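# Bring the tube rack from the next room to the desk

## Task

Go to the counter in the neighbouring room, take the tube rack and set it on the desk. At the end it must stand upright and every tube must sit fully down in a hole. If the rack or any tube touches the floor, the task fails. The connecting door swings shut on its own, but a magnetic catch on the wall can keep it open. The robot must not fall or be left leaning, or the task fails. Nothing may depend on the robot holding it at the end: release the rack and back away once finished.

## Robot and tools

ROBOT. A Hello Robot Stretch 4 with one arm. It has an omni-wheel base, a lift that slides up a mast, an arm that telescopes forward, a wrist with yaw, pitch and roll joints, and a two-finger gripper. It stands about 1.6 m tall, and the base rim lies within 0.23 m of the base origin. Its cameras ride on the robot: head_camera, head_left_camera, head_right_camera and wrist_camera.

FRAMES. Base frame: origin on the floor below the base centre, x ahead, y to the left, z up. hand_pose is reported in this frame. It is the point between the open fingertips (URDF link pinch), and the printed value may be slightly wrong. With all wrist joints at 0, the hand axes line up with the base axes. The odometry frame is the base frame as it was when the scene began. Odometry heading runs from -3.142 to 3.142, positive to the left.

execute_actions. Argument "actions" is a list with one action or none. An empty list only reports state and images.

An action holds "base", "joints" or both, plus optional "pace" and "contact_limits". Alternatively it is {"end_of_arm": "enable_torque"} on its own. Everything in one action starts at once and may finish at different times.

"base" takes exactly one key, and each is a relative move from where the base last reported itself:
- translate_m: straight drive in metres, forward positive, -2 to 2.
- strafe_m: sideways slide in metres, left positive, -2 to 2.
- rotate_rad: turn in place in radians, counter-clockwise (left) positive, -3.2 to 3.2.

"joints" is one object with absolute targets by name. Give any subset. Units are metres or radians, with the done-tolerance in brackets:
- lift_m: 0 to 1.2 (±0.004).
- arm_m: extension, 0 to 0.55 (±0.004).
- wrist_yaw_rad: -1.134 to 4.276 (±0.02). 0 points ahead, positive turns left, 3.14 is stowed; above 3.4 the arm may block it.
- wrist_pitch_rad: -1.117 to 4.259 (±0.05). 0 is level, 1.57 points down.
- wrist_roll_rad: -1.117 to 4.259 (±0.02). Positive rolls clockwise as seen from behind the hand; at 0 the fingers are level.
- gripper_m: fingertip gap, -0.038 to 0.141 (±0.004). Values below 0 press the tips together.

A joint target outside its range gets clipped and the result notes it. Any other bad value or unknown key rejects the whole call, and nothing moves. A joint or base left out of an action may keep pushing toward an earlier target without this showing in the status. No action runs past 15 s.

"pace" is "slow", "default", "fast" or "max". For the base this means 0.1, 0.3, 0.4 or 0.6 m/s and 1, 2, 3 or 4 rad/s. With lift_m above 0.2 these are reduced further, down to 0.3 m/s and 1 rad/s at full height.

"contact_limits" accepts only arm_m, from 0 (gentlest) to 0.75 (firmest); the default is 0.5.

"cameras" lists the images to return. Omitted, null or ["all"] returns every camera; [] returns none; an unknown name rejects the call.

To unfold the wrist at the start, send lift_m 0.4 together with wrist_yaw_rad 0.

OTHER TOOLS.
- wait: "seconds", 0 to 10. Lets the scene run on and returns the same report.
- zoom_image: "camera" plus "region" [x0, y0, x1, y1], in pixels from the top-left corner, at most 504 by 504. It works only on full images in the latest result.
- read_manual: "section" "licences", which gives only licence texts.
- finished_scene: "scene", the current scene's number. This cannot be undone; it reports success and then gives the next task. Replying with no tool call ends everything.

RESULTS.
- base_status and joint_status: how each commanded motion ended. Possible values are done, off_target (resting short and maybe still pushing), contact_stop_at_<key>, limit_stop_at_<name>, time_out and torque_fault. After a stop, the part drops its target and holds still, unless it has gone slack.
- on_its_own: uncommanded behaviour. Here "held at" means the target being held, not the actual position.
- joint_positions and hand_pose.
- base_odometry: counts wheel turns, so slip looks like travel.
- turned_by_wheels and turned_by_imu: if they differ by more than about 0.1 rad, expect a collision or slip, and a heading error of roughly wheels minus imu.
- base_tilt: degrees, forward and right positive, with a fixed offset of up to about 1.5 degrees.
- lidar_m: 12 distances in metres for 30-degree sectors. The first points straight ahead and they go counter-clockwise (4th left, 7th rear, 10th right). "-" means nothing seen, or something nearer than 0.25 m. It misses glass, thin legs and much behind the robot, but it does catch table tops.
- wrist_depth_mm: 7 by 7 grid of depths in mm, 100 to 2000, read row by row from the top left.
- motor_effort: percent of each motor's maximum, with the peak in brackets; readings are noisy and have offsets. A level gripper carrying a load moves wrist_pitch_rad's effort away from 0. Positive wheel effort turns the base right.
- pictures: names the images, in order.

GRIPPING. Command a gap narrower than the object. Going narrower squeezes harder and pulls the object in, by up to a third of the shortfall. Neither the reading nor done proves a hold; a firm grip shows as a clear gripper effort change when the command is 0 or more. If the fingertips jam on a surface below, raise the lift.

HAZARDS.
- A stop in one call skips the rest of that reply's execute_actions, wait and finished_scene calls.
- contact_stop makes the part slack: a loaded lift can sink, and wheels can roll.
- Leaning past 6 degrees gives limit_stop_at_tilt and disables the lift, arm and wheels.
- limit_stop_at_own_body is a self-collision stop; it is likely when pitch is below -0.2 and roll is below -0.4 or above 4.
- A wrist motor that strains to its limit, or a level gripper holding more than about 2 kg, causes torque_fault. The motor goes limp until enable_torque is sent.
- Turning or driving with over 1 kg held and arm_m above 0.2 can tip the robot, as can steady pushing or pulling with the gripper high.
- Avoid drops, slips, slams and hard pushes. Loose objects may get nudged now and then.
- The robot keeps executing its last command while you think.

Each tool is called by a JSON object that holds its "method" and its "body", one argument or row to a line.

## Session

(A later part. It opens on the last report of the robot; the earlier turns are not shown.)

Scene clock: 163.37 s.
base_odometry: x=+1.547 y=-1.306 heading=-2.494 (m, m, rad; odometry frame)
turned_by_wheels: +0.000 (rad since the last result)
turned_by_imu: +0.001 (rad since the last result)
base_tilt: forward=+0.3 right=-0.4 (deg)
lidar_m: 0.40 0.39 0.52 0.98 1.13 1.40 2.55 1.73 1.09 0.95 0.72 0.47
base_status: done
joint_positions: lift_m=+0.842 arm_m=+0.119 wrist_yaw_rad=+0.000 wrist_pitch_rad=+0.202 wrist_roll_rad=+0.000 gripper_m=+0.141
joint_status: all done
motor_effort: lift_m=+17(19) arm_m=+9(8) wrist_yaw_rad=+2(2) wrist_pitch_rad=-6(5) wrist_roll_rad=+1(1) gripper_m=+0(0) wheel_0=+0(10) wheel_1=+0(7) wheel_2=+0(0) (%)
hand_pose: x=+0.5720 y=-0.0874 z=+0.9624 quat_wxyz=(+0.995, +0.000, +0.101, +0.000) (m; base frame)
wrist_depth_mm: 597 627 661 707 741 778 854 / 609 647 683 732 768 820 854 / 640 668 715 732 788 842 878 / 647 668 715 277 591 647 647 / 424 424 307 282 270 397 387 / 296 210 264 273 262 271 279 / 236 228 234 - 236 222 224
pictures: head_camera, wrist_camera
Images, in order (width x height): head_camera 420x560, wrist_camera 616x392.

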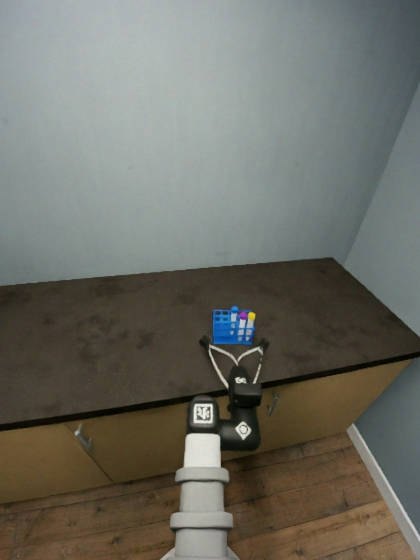

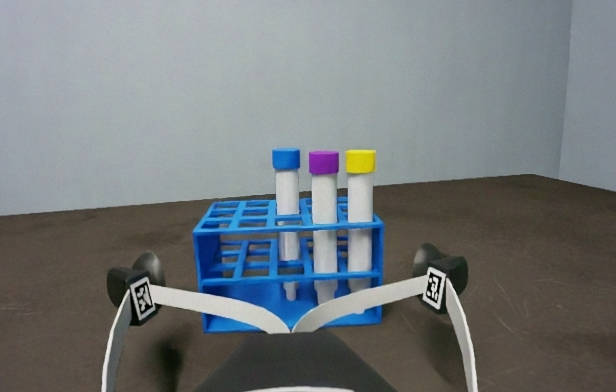

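{"method": "execute_actions", "body": {
  "actions": [
    {"joints":{"arm_m":0.17},"pace":"slow","contact_limits":{"arm_m":0.2}}
  ],
  "cameras": ["head_camera","wrist_camera"]
}}

{"method": "zoom_image", "body": {
  "camera": "head_camera",
  "region": [180, 290, 290, 370]
}}

Scene clock: 169.90 s.
base_odometry: x=+1.547 y=-1.306 heading=-2.494 (m, m, rad; odometry frame)
turned_by_wheels: +0.000 (rad since the last result)
turned_by_imu: +0.001 (rad since the last result)
base_tilt: forward=+0.3 right=-0.4 (deg)
lidar_m: 0.40 0.42 0.49 0.93 1.12 1.41 2.54 1.70 1.06 0.96 0.74 0.46
base_status: not commanded
joint_positions: lift_m=+0.842 arm_m=+0.168 wrist_yaw_rad=+0.000 wrist_pitch_rad=+0.202 wrist_roll_rad=+0.000 gripper_m=+0.141
joint_status: all done
motor_effort: lift_m=+18(18) arm_m=+9(10) wrist_yaw_rad=+1(2) wrist_pitch_rad=-6(5) wrist_roll_rad=+2(2) gripper_m=+0(1) wheel_0=+0(0) wheel_1=+0(0) wheel_2=+0(0) (%)
contact_limits: arm_m 0.2
hand_pose: x=+0.6220 y=-0.0874 z=+0.9624 quat_wxyz=(+0.995, +0.000, +0.101, +0.000) (m; base frame)
wrist_depth_mm: 564 585 621 661 683 741 768 / 574 603 640 676 715 759 798 / 591 615 661 691 732 778 842 / 603 627 668 226 585 654 634 / 421 418 248 218 219 394 389 / 296 210 206 218 220 268 279 / 235 228 224 - 224 222 224
pictures: head_camera, wrist_camera
Images, in order (width x height): head_camera 420x560, wrist_camera 616x392.

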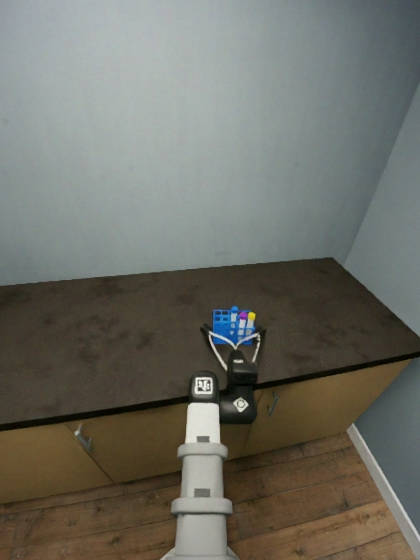

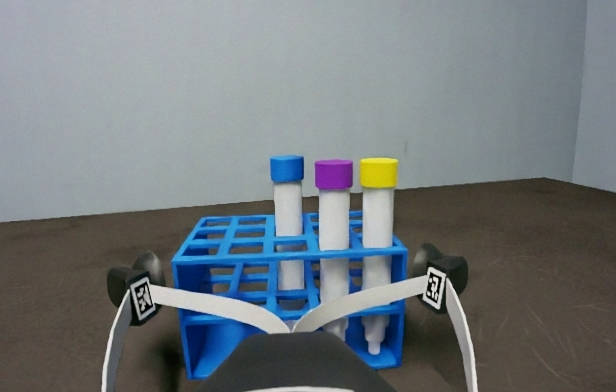

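Region (180, 290, 290, 370) of head_camera's 420x560 image, scaled by 4.582, with more detail than that image has; it fills the top 367 rows of this view, and the rest is white.

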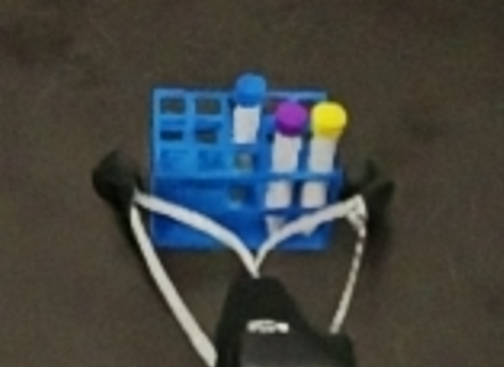

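{"method": "execute_actions", "body": {
  "actions": [
    {"joints":{"gripper_m":0.065},"pace":"slow"}
  ],
  "cameras": ["head_camera","wrist_camera"]
}}

{"method": "zoom_image", "body": {
  "camera": "head_camera",
  "region": [180, 290, 290, 370]
}}

Scene clock: 179.40 s.
base_odometry: x=+1.547 y=-1.306 heading=-2.494 (m, m, rad; odometry frame)
turned_by_wheels: +0.000 (rad since the last result)
turned_by_imu: +0.002 (rad since the last result)
base_tilt: forward=+0.3 right=-0.4 (deg)
lidar_m: 0.40 0.41 0.50 0.96 1.11 1.39 2.57 1.72 1.09 0.95 0.73 0.45
base_status: not commanded
joint_positions: lift_m=+0.842 arm_m=+0.168 wrist_yaw_rad=+0.000 wrist_pitch_rad=+0.203 wrist_roll_rad=+0.000 gripper_m=+0.066
joint_status: all done
motor_effort: lift_m=+18(18) arm_m=+9(9) wrist_yaw_rad=+2(2) wrist_pitch_rad=-11(9) wrist_roll_rad=+3(3) gripper_m=-28(30) wheel_0=+0(0) wheel_1=+0(0) wheel_2=+0(0) (%)
hand_pose: x=+0.6219 y=-0.0874 z=+0.9622 quat_wxyz=(+0.995, +0.000, +0.101, +0.000) (m; base frame)
wrist_depth_mm: 559 591 621 661 691 732 768 / 569 603 640 676 715 759 820 / 591 621 654 683 741 788 820 / 597 634 661 207 525 640 634 / 415 418 235 198 195 394 387 / 294 176 212 211 196 183 277 / 223 227 199 - 211 221 224
pictures: head_camera, wrist_camera
Images, in order (width x height): head_camera 420x560, wrist_camera 616x392.

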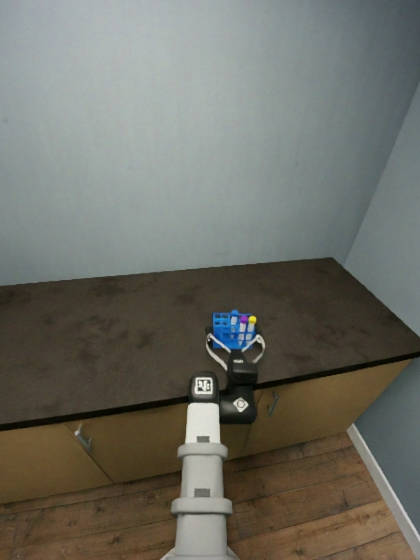

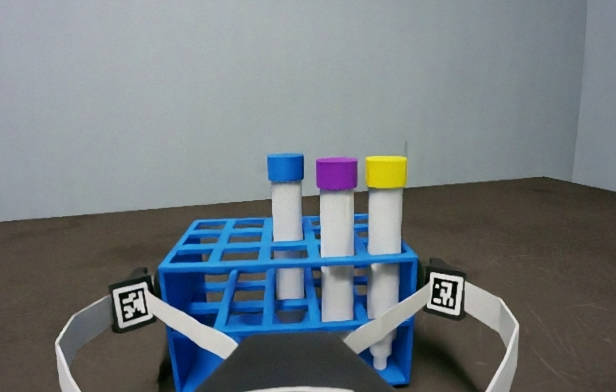

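Region (180, 290, 290, 370) of head_camera's 420x560 image, scaled by 4.582, with more detail than that image has; it fills the top 367 rows of this view, and the rest is white.

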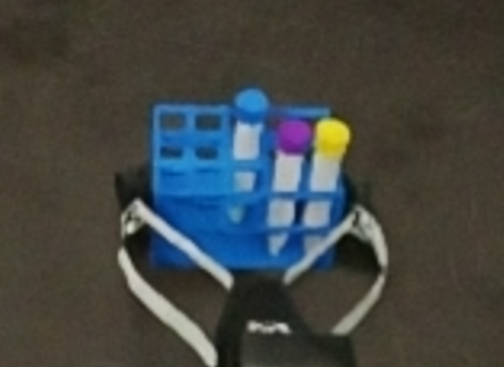

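The grip is firm. Lifting now.

{"method": "execute_actions", "body": {
  "actions": [
    {"joints":{"lift_m":0.88},"pace":"slow"}
  ],
  "cameras": ["wrist_camera"]
}}

Scene clock: 182.93 s.
base_odometry: x=+1.547 y=-1.306 heading=-2.494 (m, m, rad; odometry frame)
turned_by_wheels: +0.000 (rad since the last result)
turned_by_imu: +0.001 (rad since the last result)
base_tilt: forward=+0.3 right=-0.4 (deg)
lidar_m: 0.39 0.41 0.52 0.97 1.12 1.41 2.56 1.70 1.08 0.96 0.74 0.45
base_status: not commanded
joint_positions: lift_m=+0.880 arm_m=+0.168 wrist_yaw_rad=+0.000 wrist_pitch_rad=+0.203 wrist_roll_rad=+0.000 gripper_m=+0.066
joint_status: all done
motor_effort: lift_m=+24(25) arm_m=+8(9) wrist_yaw_rad=+2(2) wrist_pitch_rad=-9(10) wrist_roll_rad=+2(3) gripper_m=-28(28) wheel_0=+0(0) wheel_1=+0(0) wheel_2=+0(0) (%)
hand_pose: x=+0.6219 y=-0.0874 z=+0.9997 quat_wxyz=(+0.995, +0.000, +0.102, +0.000) (m; base frame)
wrist_depth_mm: 569 580 621 661 691 732 768 / 580 597 640 676 715 759 809 / 591 621 654 683 741 798 831 / 603 640 668 207 640 798 842 / 530 525 235 196 194 492 484 / 368 176 212 211 197 183 345 / 279 283 199 - 211 276 273
pictures: wrist_camera
Images, in order (width x height): wrist_camera 616x392.

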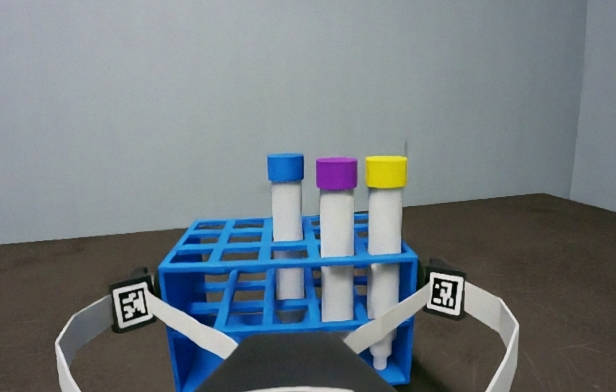

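{"method": "execute_actions", "body": {
  "actions": [
    {"base":{"rotate_rad":-1.40},"joints":{"arm_m":0.0},"pace":"slow"}
  ],
  "cameras": ["wrist_camera"]
}}

{"method": "execute_actions", "body": {
  "actions": [
    {"base":{"strafe_m":-1.95}}
  ]
}}

Scene clock: 192.20 s.
base_odometry: x=+1.547 y=-1.306 heading=+2.389 (m, m, rad; odometry frame)
turned_by_wheels: -1.400 (rad since the last result)
turned_by_imu: -1.395 (rad since the last result)
base_tilt: forward=+0.2 right=-0.4 (deg)
lidar_m: 0.43 0.62 0.43 0.39 0.42 0.58 1.12 1.17 1.61 2.53 1.42 1.00
base_status: done
joint_positions: lift_m=+0.880 arm_m=+0.002 wrist_yaw_rad=+0.000 wrist_pitch_rad=+0.203 wrist_roll_rad=+0.000 gripper_m=+0.066
joint_status: all done
motor_effort: lift_m=+23(24) arm_m=-8(9) wrist_yaw_rad=+2(1) wrist_pitch_rad=-12(10) wrist_roll_rad=+2(1) gripper_m=-26(28) wheel_0=+2(4) wheel_1=+1(4) wheel_2=+3(7) (%)
hand_pose: x=+0.4552 y=-0.0875 z=+0.9997 quat_wxyz=(+0.995, +0.000, +0.102, +0.000) (m; base frame)
wrist_depth_mm: 661 676 683 707 723 732 732 / 683 683 707 715 741 732 759 / 707 715 732 750 759 778 788 / 732 741 750 206 778 798 809 / 759 768 236 196 193 842 842 / 788 176 211 211 195 182 878 / 798 798 198 - 210 891 917
pictures: wrist_camera
Images, in order (width x height): wrist_camera 616x392.

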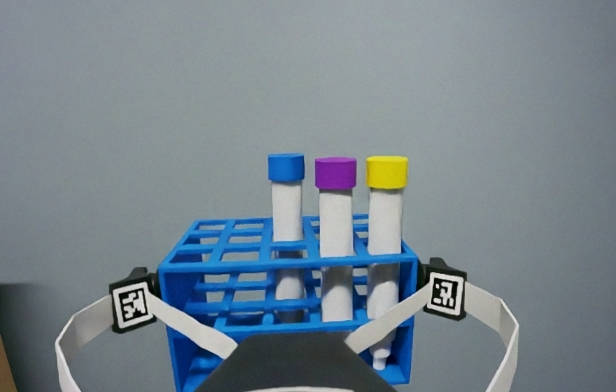

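Scene clock: 200.03 s.
base_odometry: x=+2.879 y=+0.117 heading=+2.389 (m, m, rad; odometry frame)
turned_by_wheels: +0.000 (rad since the last result)
turned_by_imu: +0.001 (rad since the last result)
base_tilt: forward=+0.3 right=-0.3 (deg)
lidar_m: 0.42 1.03 1.40 2.39 1.60 1.16 1.11 1.06 0.76 0.60 0.60 0.80
base_status: done
joint_positions: lift_m=+0.880 arm_m=+0.002 wrist_yaw_rad=+0.000 wrist_pitch_rad=+0.203 wrist_roll_rad=+0.000 gripper_m=+0.066
joint_status: not commanded
motor_effort: lift_m=+23(23) arm_m=-8(8) wrist_yaw_rad=+3(2) wrist_pitch_rad=-9(12) wrist_roll_rad=+3(3) gripper_m=-27(28) wheel_0=-2(9) wheel_1=+0(10) wheel_2=+0(1) (%)
hand_pose: x=+0.4552 y=-0.0874 z=+0.9997 quat_wxyz=(+0.995, +0.000, +0.102, +0.000) (m; base frame)
wrist_depth_mm: 691 - - - - 1138 603 / 691 - - - - 878 603 / 707 - - - 1921 891 609 / 741 - - 207 1618 878 621 / 759 - 236 212 195 854 621 / 778 176 212 211 196 182 627 / 798 1618 199 - 211 854 647
pictures: head_camera, head_left_camera, head_right_camera, wrist_camera
Images, in order (width x height): head_camera 420x560, head_left_camera 420x672, head_right_camera 420x672, wrist_camera 616x392.

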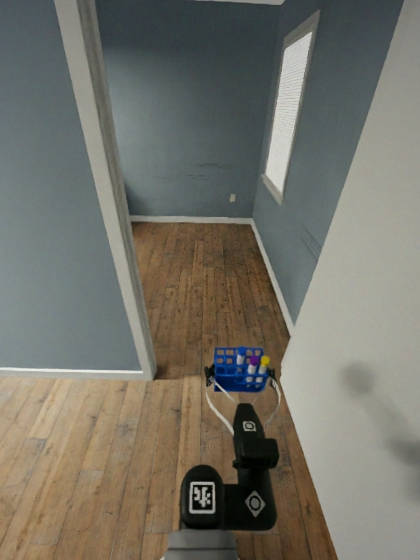

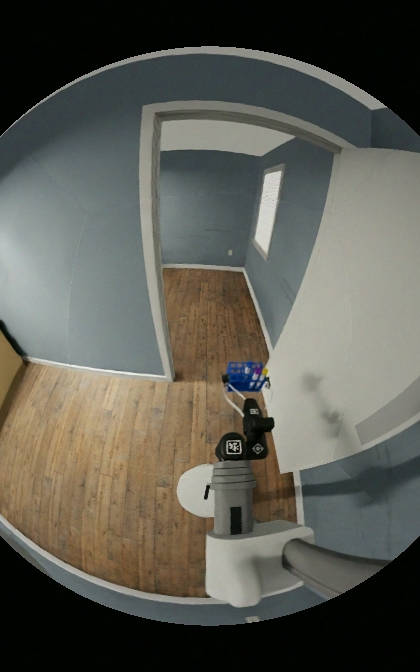

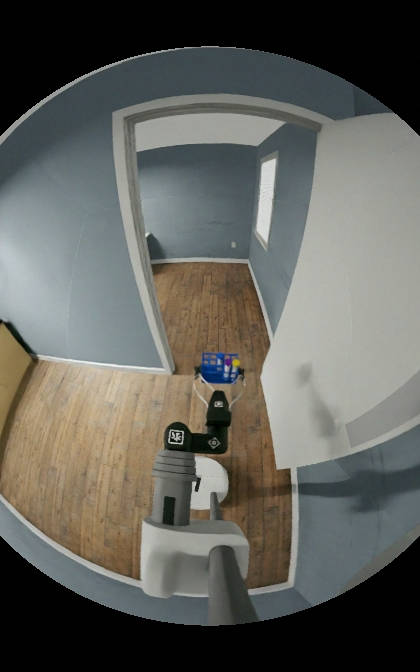

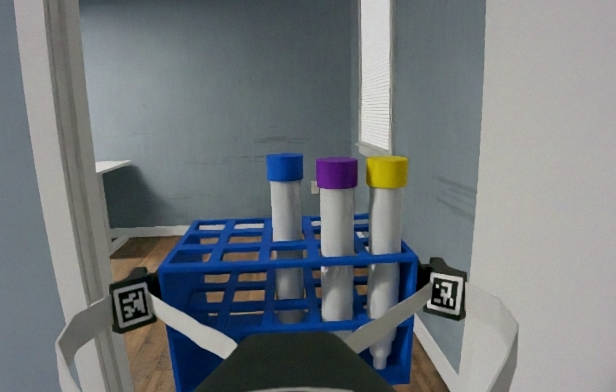

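{"method": "execute_actions", "body": {
  "actions": [
    {"base":{"strafe_m":-0.06}}
  ],
  "cameras": []
}}

{"method": "execute_actions", "body": {
  "actions": [
    {"base":{"translate_m":2.0},"pace":"fast"}
  ],
  "cameras": ["head_left_camera","wrist_camera"]
}}

Scene clock: 209.47 s.
base_odometry: x=+2.920 y=+0.161 heading=+2.389 (m, m, rad; odometry frame)
turned_by_wheels: +0.000 (rad since the last result)
turned_by_imu: +0.002 (rad since the last result)
base_tilt: forward=+0.3 right=-0.3 (deg)
lidar_m: 0.44 1.04 1.40 2.45 1.62 1.18 1.10 0.98 0.70 0.54 0.55 0.73
base_status: done
joint_positions: lift_m=+0.880 arm_m=+0.002 wrist_yaw_rad=+0.000 wrist_pitch_rad=+0.203 wrist_roll_rad=+0.000 gripper_m=+0.066
joint_status: not commanded
motor_effort: lift_m=+22(23) arm_m=-8(8) wrist_yaw_rad=+2(2) wrist_pitch_rad=-9(10) wrist_roll_rad=+2(1) gripper_m=-28(27) wheel_0=-2(7) wheel_1=+0(10) wheel_2=+0(0) (%)
hand_pose: x=+0.4552 y=-0.0874 z=+0.9997 quat_wxyz=(+0.995, +0.000, +0.102, +0.000) (m; base frame)
wrist_depth_mm: - - - - 1863 691 530 / 778 - - - 1983 699 535 / 768 - - - 1756 723 539 / 778 - - 211 260 723 544 / 768 - 235 211 194 732 554 / 778 176 212 211 196 183 559 / 798 1661 200 - 211 732 569
pictures: none
No camera images: the call's "cameras" was empty. Leave "cameras" out to get every camera's image.

Scene clock: 216.00 s.
base_odometry: x=+1.460 y=+1.528 heading=+2.389 (m, m, rad; odometry frame)
turned_by_wheels: +0.000 (rad since the last result)
turned_by_imu: +0.001 (rad since the last result)
base_tilt: forward=+0.3 right=-0.4 (deg)
lidar_m: 0.41 1.67 1.52 3.08 1.28 0.97 2.72 0.98 0.70 0.64 0.66 0.89
base_status: done
joint_positions: lift_m=+0.880 arm_m=+0.002 wrist_yaw_rad=+0.000 wrist_pitch_rad=+0.203 wrist_roll_rad=+0.000 gripper_m=+0.066
joint_status: not commanded
motor_effort: lift_m=+22(23) arm_m=-8(8) wrist_yaw_rad=+2(2) wrist_pitch_rad=-10(9) wrist_roll_rad=+3(2) gripper_m=-28(28) wheel_0=+0(5) wheel_1=+0(6) wheel_2=+0(11) (%)
hand_pose: x=+0.4552 y=-0.0874 z=+0.9997 quat_wxyz=(+0.995, +0.000, +0.102, +0.000) (m; base frame)
wrist_depth_mm: 1281 1255 1308 1308 1366 1008 750 / 1308 1308 1336 1336 1366 1042 741 / 1336 1308 1366 1397 1397 1060 741 / 1366 1397 1464 211 259 1042 750 / 1430 1397 236 211 195 1042 750 / 1499 176 211 211 196 181 788 / 1499 1537 199 - 211 1078 798
pictures: head_left_camera, wrist_camera
Images, in order (width x height): head_left_camera 420x672, wrist_camera 616x392.

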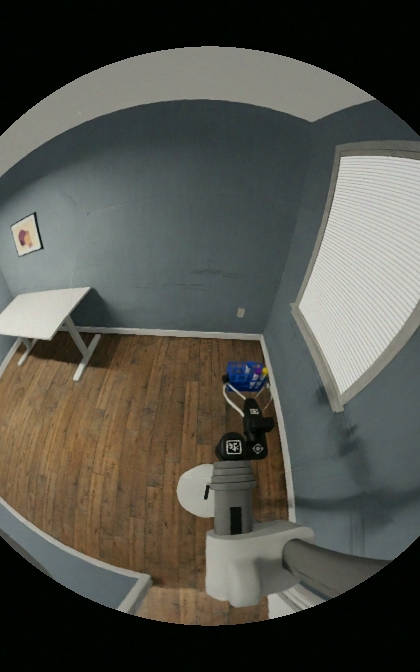

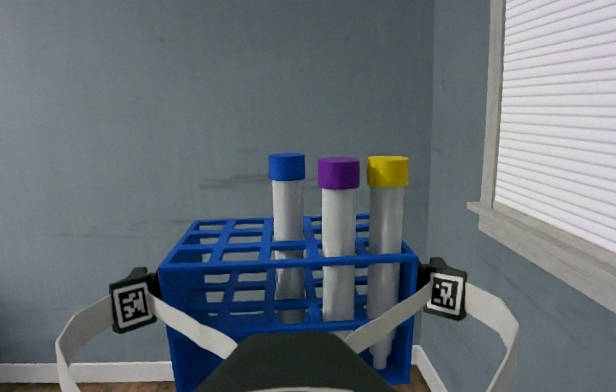

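{"method": "execute_actions", "body": {
  "actions": [
    {"base":{"rotate_rad":1.0},"pace":"slow"}
  ],
  "cameras": []
}}

{"method": "execute_actions", "body": {
  "actions": [
    {"base":{"translate_m":1.1},"joints":{"arm_m":0.15,"lift_m":0.8}}
  ],
  "cameras": ["head_camera","wrist_camera"]
}}

Scene clock: 223.43 s.
base_odometry: x=+1.460 y=+1.528 heading=-2.894 (m, m, rad; odometry frame)
turned_by_wheels: +1.000 (rad since the last result)
turned_by_imu: +1.000 (rad since the last result)
base_tilt: forward=+0.2 right=-0.3 (deg)
lidar_m: 0.43 2.84 1.34 0.97 3.12 1.02 0.70 0.63 0.66 0.85 1.61 1.67
base_status: done
joint_positions: lift_m=+0.880 arm_m=+0.002 wrist_yaw_rad=+0.000 wrist_pitch_rad=+0.203 wrist_roll_rad=+0.000 gripper_m=+0.066
joint_status: not commanded
motor_effort: lift_m=+23(23) arm_m=-8(8) wrist_yaw_rad=+2(1) wrist_pitch_rad=-9(10) wrist_roll_rad=+1(2) gripper_m=-29(29) wheel_0=-1(6) wheel_1=-2(6) wheel_2=-1(7) (%)
hand_pose: x=+0.4552 y=-0.0874 z=+0.9997 quat_wxyz=(+0.995, +0.000, +0.102, +0.000) (m; base frame)
wrist_depth_mm: - - - - 1756 1397 1205 / - - - - 1808 1397 1205 / - - - - 1863 1464 1255 / - - - 207 1708 1499 1281 / - - 236 197 195 1499 1308 / - 176 211 211 196 183 1308 / 1708 1708 199 - 211 1576 1366
pictures: none
No camera images: the call's "cameras" was empty. Leave "cameras" out to get every camera's image.

Scene clock: 228.60 s.
base_odometry: x=+0.394 y=+1.259 heading=-2.894 (m, m, rad; odometry frame)
turned_by_wheels: +0.000 (rad since the last result)
turned_by_imu: +0.001 (rad since the last result)
base_tilt: forward=+0.3 right=-0.4 (deg)
lidar_m: 0.42 0.75 2.22 1.59 1.47 1.52 1.68 1.52 1.52 1.07 1.00 0.55
base_status: done
joint_positions: lift_m=+0.800 arm_m=+0.149 wrist_yaw_rad=+0.000 wrist_pitch_rad=+0.204 wrist_roll_rad=+0.000 gripper_m=+0.066
joint_status: all done
motor_effort: lift_m=+19(22) arm_m=+8(9) wrist_yaw_rad=+2(3) wrist_pitch_rad=-10(10) wrist_roll_rad=+2(1) gripper_m=-29(28) wheel_0=+1(6) wheel_1=+0(6) wheel_2=+0(11) (%)
hand_pose: x=+0.6020 y=-0.0874 z=+0.9200 quat_wxyz=(+0.995, +0.000, +0.102, +0.000) (m; base frame)
wrist_depth_mm: 1499 1708 1618 1160 904 732 615 / 1499 1708 1708 1182 931 741 640 / 1576 1756 1808 1205 904 768 661 / 1576 1430 1397 207 259 778 661 / 842 831 236 211 195 759 668 / 580 175 212 210 196 183 549 / 442 452 199 - 211 442 439
pictures: head_camera, wrist_camera
Images, in order (width x height): head_camera 420x560, wrist_camera 616x392.

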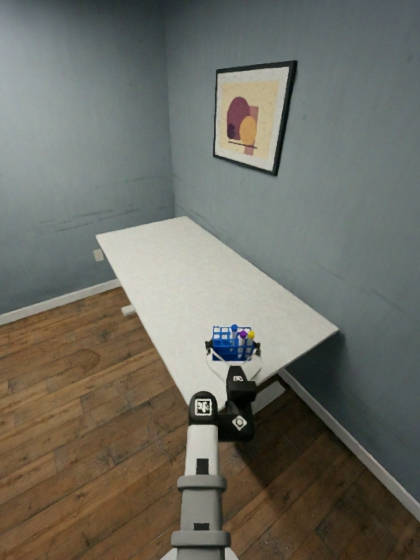

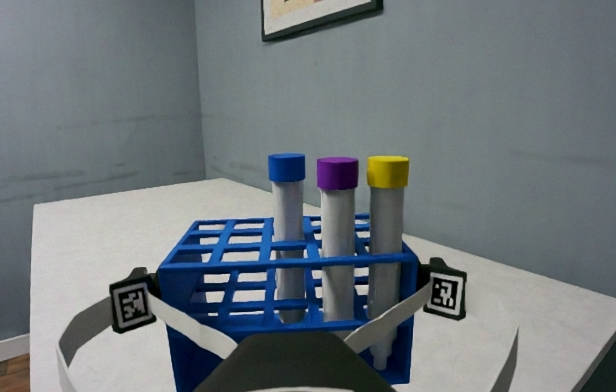

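{"method": "execute_actions", "body": {
  "actions": [
    {"joints":{"arm_m":0.36,"lift_m":0.68}}
  ],
  "cameras": ["head_camera","wrist_camera"]
}}

Scene clock: 235.13 s.
base_odometry: x=+0.394 y=+1.259 heading=-2.894 (m, m, rad; odometry frame)
turned_by_wheels: +0.000 (rad since the last result)
turned_by_imu: +0.002 (rad since the last result)
base_tilt: forward=+0.3 right=-0.4 (deg)
lidar_m: 0.43 0.77 2.20 1.57 1.47 1.55 1.67 1.55 1.52 1.09 1.01 0.56
base_status: not commanded
joint_positions: lift_m=+0.680 arm_m=+0.359 wrist_yaw_rad=+0.000 wrist_pitch_rad=+0.204 wrist_roll_rad=+0.000 gripper_m=+0.066
joint_status: all done
motor_effort: lift_m=+18(18) arm_m=+9(10) wrist_yaw_rad=+1(2) wrist_pitch_rad=-8(11) wrist_roll_rad=+2(3) gripper_m=-29(28) wheel_0=+1(1) wheel_1=+0(0) wheel_2=+0(0) (%)
hand_pose: x=+0.8120 y=-0.0874 z=+0.8000 quat_wxyz=(+0.995, +0.000, +0.102, +0.000) (m; base frame)
wrist_depth_mm: 1336 1499 1366 960 750 609 525 / 1366 1537 1499 1025 778 634 539 / 1366 1618 1464 991 778 647 549 / 866 854 820 211 260 647 564 / 496 496 235 211 195 466 452 / 347 177 212 211 196 183 327 / 263 270 199 - 210 259 258
pictures: head_camera, wrist_camera
Images, in order (width x height): head_camera 420x560, wrist_camera 616x392.

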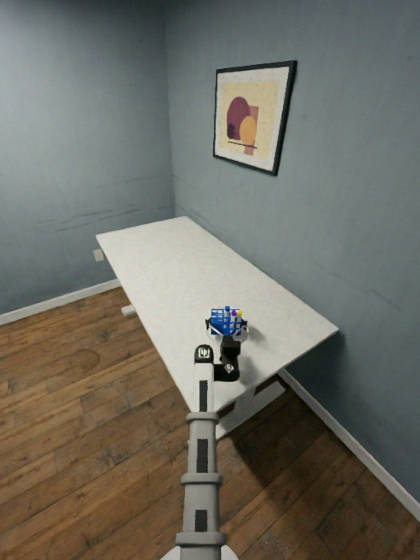

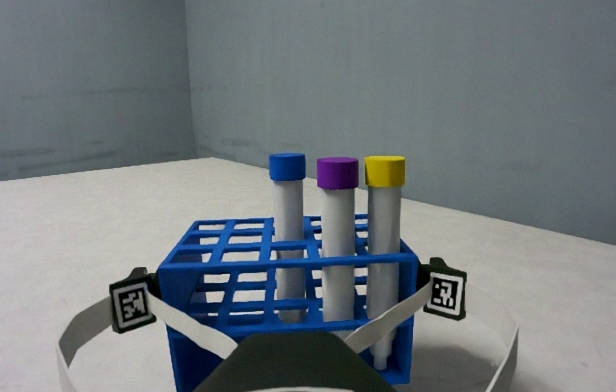

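{"method": "execute_actions", "body": {
  "actions": [
    {"joints":{"lift_m":0.652},"pace":"slow"}
  ],
  "cameras": []
}}

{"method": "execute_actions", "body": {
  "actions": [
    {"joints":{"gripper_m":0.141},"pace":"slow"}
  ],
  "cameras": ["wrist_camera"]
}}

Scene clock: 239.63 s.
base_odometry: x=+0.394 y=+1.259 heading=-2.894 (m, m, rad; odometry frame)
turned_by_wheels: +0.000 (rad since the last result)
turned_by_imu: +0.001 (rad since the last result)
base_tilt: forward=+0.3 right=-0.4 (deg)
lidar_m: 0.44 0.73 2.23 1.58 1.49 1.53 1.66 1.56 1.53 1.08 1.02 0.53
base_status: not commanded
joint_positions: lift_m=+0.652 arm_m=+0.359 wrist_yaw_rad=+0.000 wrist_pitch_rad=+0.204 wrist_roll_rad=+0.000 gripper_m=+0.066
joint_status: all done
motor_effort: lift_m=+18(21) arm_m=+9(8) wrist_yaw_rad=+1(2) wrist_pitch_rad=-11(9) wrist_roll_rad=-1(3) gripper_m=-29(28) wheel_0=+1(1) wheel_1=+0(0) wheel_2=+0(0) (%)
hand_pose: x=+0.8120 y=-0.0874 z=+0.7721 quat_wxyz=(+0.995, +0.000, +0.102, +0.000) (m; base frame)
wrist_depth_mm: 1366 1499 1464 976 750 621 530 / 1397 1499 1430 1008 768 627 544 / 1397 1576 1430 991 778 647 554 / 715 715 691 211 262 621 559 / 418 415 236 211 194 389 384 / 291 176 213 211 195 183 276 / 221 226 199 - 211 219 222
pictures: none
No camera images: the call's "cameras" was empty. Leave "cameras" out to get every camera's image.

Scene clock: 243.33 s.
base_odometry: x=+0.394 y=+1.259 heading=-2.894 (m, m, rad; odometry frame)
turned_by_wheels: +0.000 (rad since the last result)
turned_by_imu: +0.001 (rad since the last result)
base_tilt: forward=+0.3 right=-0.4 (deg)
lidar_m: 0.45 0.76 2.22 1.59 1.47 1.51 1.67 1.55 1.56 1.08 1.01 0.55
base_status: not commanded
joint_positions: lift_m=+0.652 arm_m=+0.359 wrist_yaw_rad=+0.000 wrist_pitch_rad=+0.202 wrist_roll_rad=+0.000 gripper_m=+0.141
joint_status: all done
motor_effort: lift_m=+18(18) arm_m=+8(9) wrist_yaw_rad=+2(1) wrist_pitch_rad=-5(10) wrist_roll_rad=+2(2) gripper_m=-1(29) wheel_0=+1(1) wheel_1=+0(0) wheel_2=+0(0) (%)
hand_pose: x=+0.8121 y=-0.0874 z=+0.7725 quat_wxyz=(+0.995, +0.000, +0.101, +0.000) (m; base frame)
wrist_depth_mm: 1281 1537 1366 991 759 609 530 / 1366 1537 1464 1025 778 621 539 / 1397 1576 1430 991 778 647 549 / 741 715 683 226 580 615 549 / 424 418 248 215 216 397 387 / 296 210 206 217 218 268 278 / 234 227 224 - 223 220 223
pictures: wrist_camera
Images, in order (width x height): wrist_camera 616x392.

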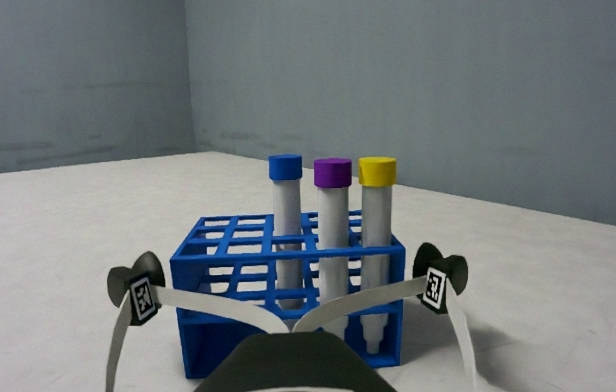

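{"method": "execute_actions", "body": {
  "actions": [
    {"base":{"translate_m":-0.3},"joints":{"arm_m":0.0}}
  ],
  "cameras": ["head_camera","wrist_camera"]
}}

{"method": "zoom_image", "body": {
  "camera": "wrist_camera",
  "region": [220, 110, 360, 210]
}}

Scene clock: 250.77 s.
base_odometry: x=+0.685 y=+1.332 heading=-2.895 (m, m, rad; odometry frame)
turned_by_wheels: +0.000 (rad since the last result)
turned_by_imu: +0.002 (rad since the last result)
base_tilt: forward=+0.2 right=-0.3 (deg)
lidar_m: 0.71 1.27 2.02 1.39 1.30 1.79 1.41 1.29 1.35 1.23 1.17 0.93
base_status: done
joint_positions: lift_m=+0.652 arm_m=+0.002 wrist_yaw_rad=+0.000 wrist_pitch_rad=+0.202 wrist_roll_rad=+0.000 gripper_m=+0.141
joint_status: all done
motor_effort: lift_m=+18(18) arm_m=-8(9) wrist_yaw_rad=+2(1) wrist_pitch_rad=-8(8) wrist_roll_rad=+1(1) gripper_m=-1(0) wheel_0=-2(6) wheel_1=+0(7) wheel_2=-1(10) (%)
hand_pose: x=+0.4553 y=-0.0875 z=+0.7724 quat_wxyz=(+0.995, +0.000, +0.101, +0.000) (m; base frame)
wrist_depth_mm: 1808 - - 1537 1205 960 831 / 1863 - - 1618 1229 976 831 / 1808 - - 1397 1229 1008 866 / 1863 - 715 699 891 991 878 / 1921 - - 1708 1255 1025 904 / 1708 210 1576 904 1229 1042 917 / 1366 1336 1336 - 1281 1098 931
pictures: head_camera, wrist_camera
Images, in order (width x height): head_camera 420x560, wrist_camera 616x392.

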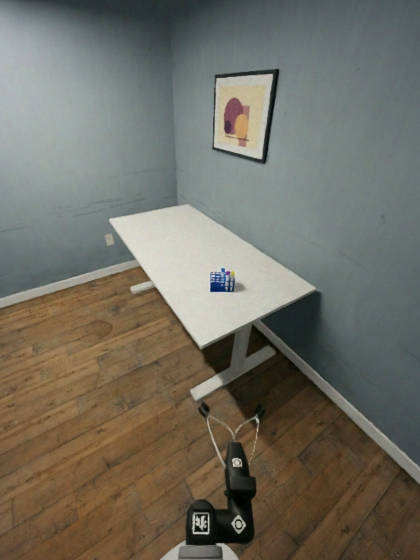

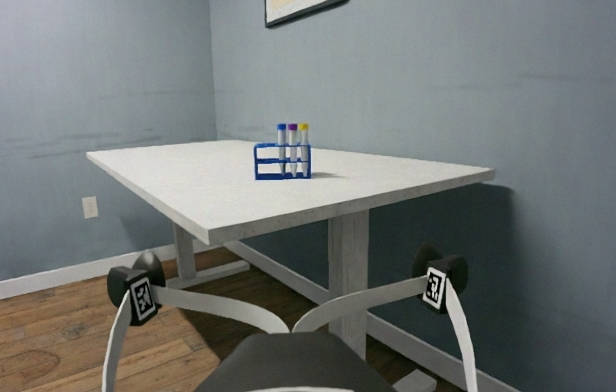

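Region (220, 110, 360, 210) of wrist_camera's 616x392 image, scaled by 3.600; it fills the top 360 rows of this view, and the rest is white.

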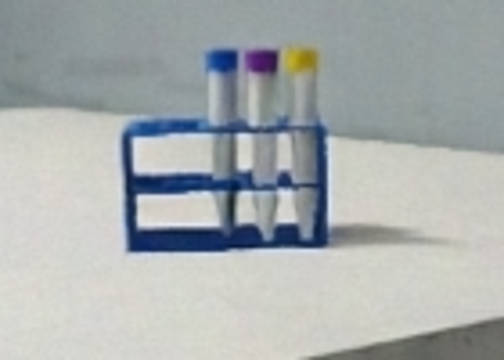

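The rack is upright on the desk with all three tubes seated, and the robot is clear.

{"method": "finished_scene", "body": {
  "scene": 1
}}

The scene is finished: the task was done.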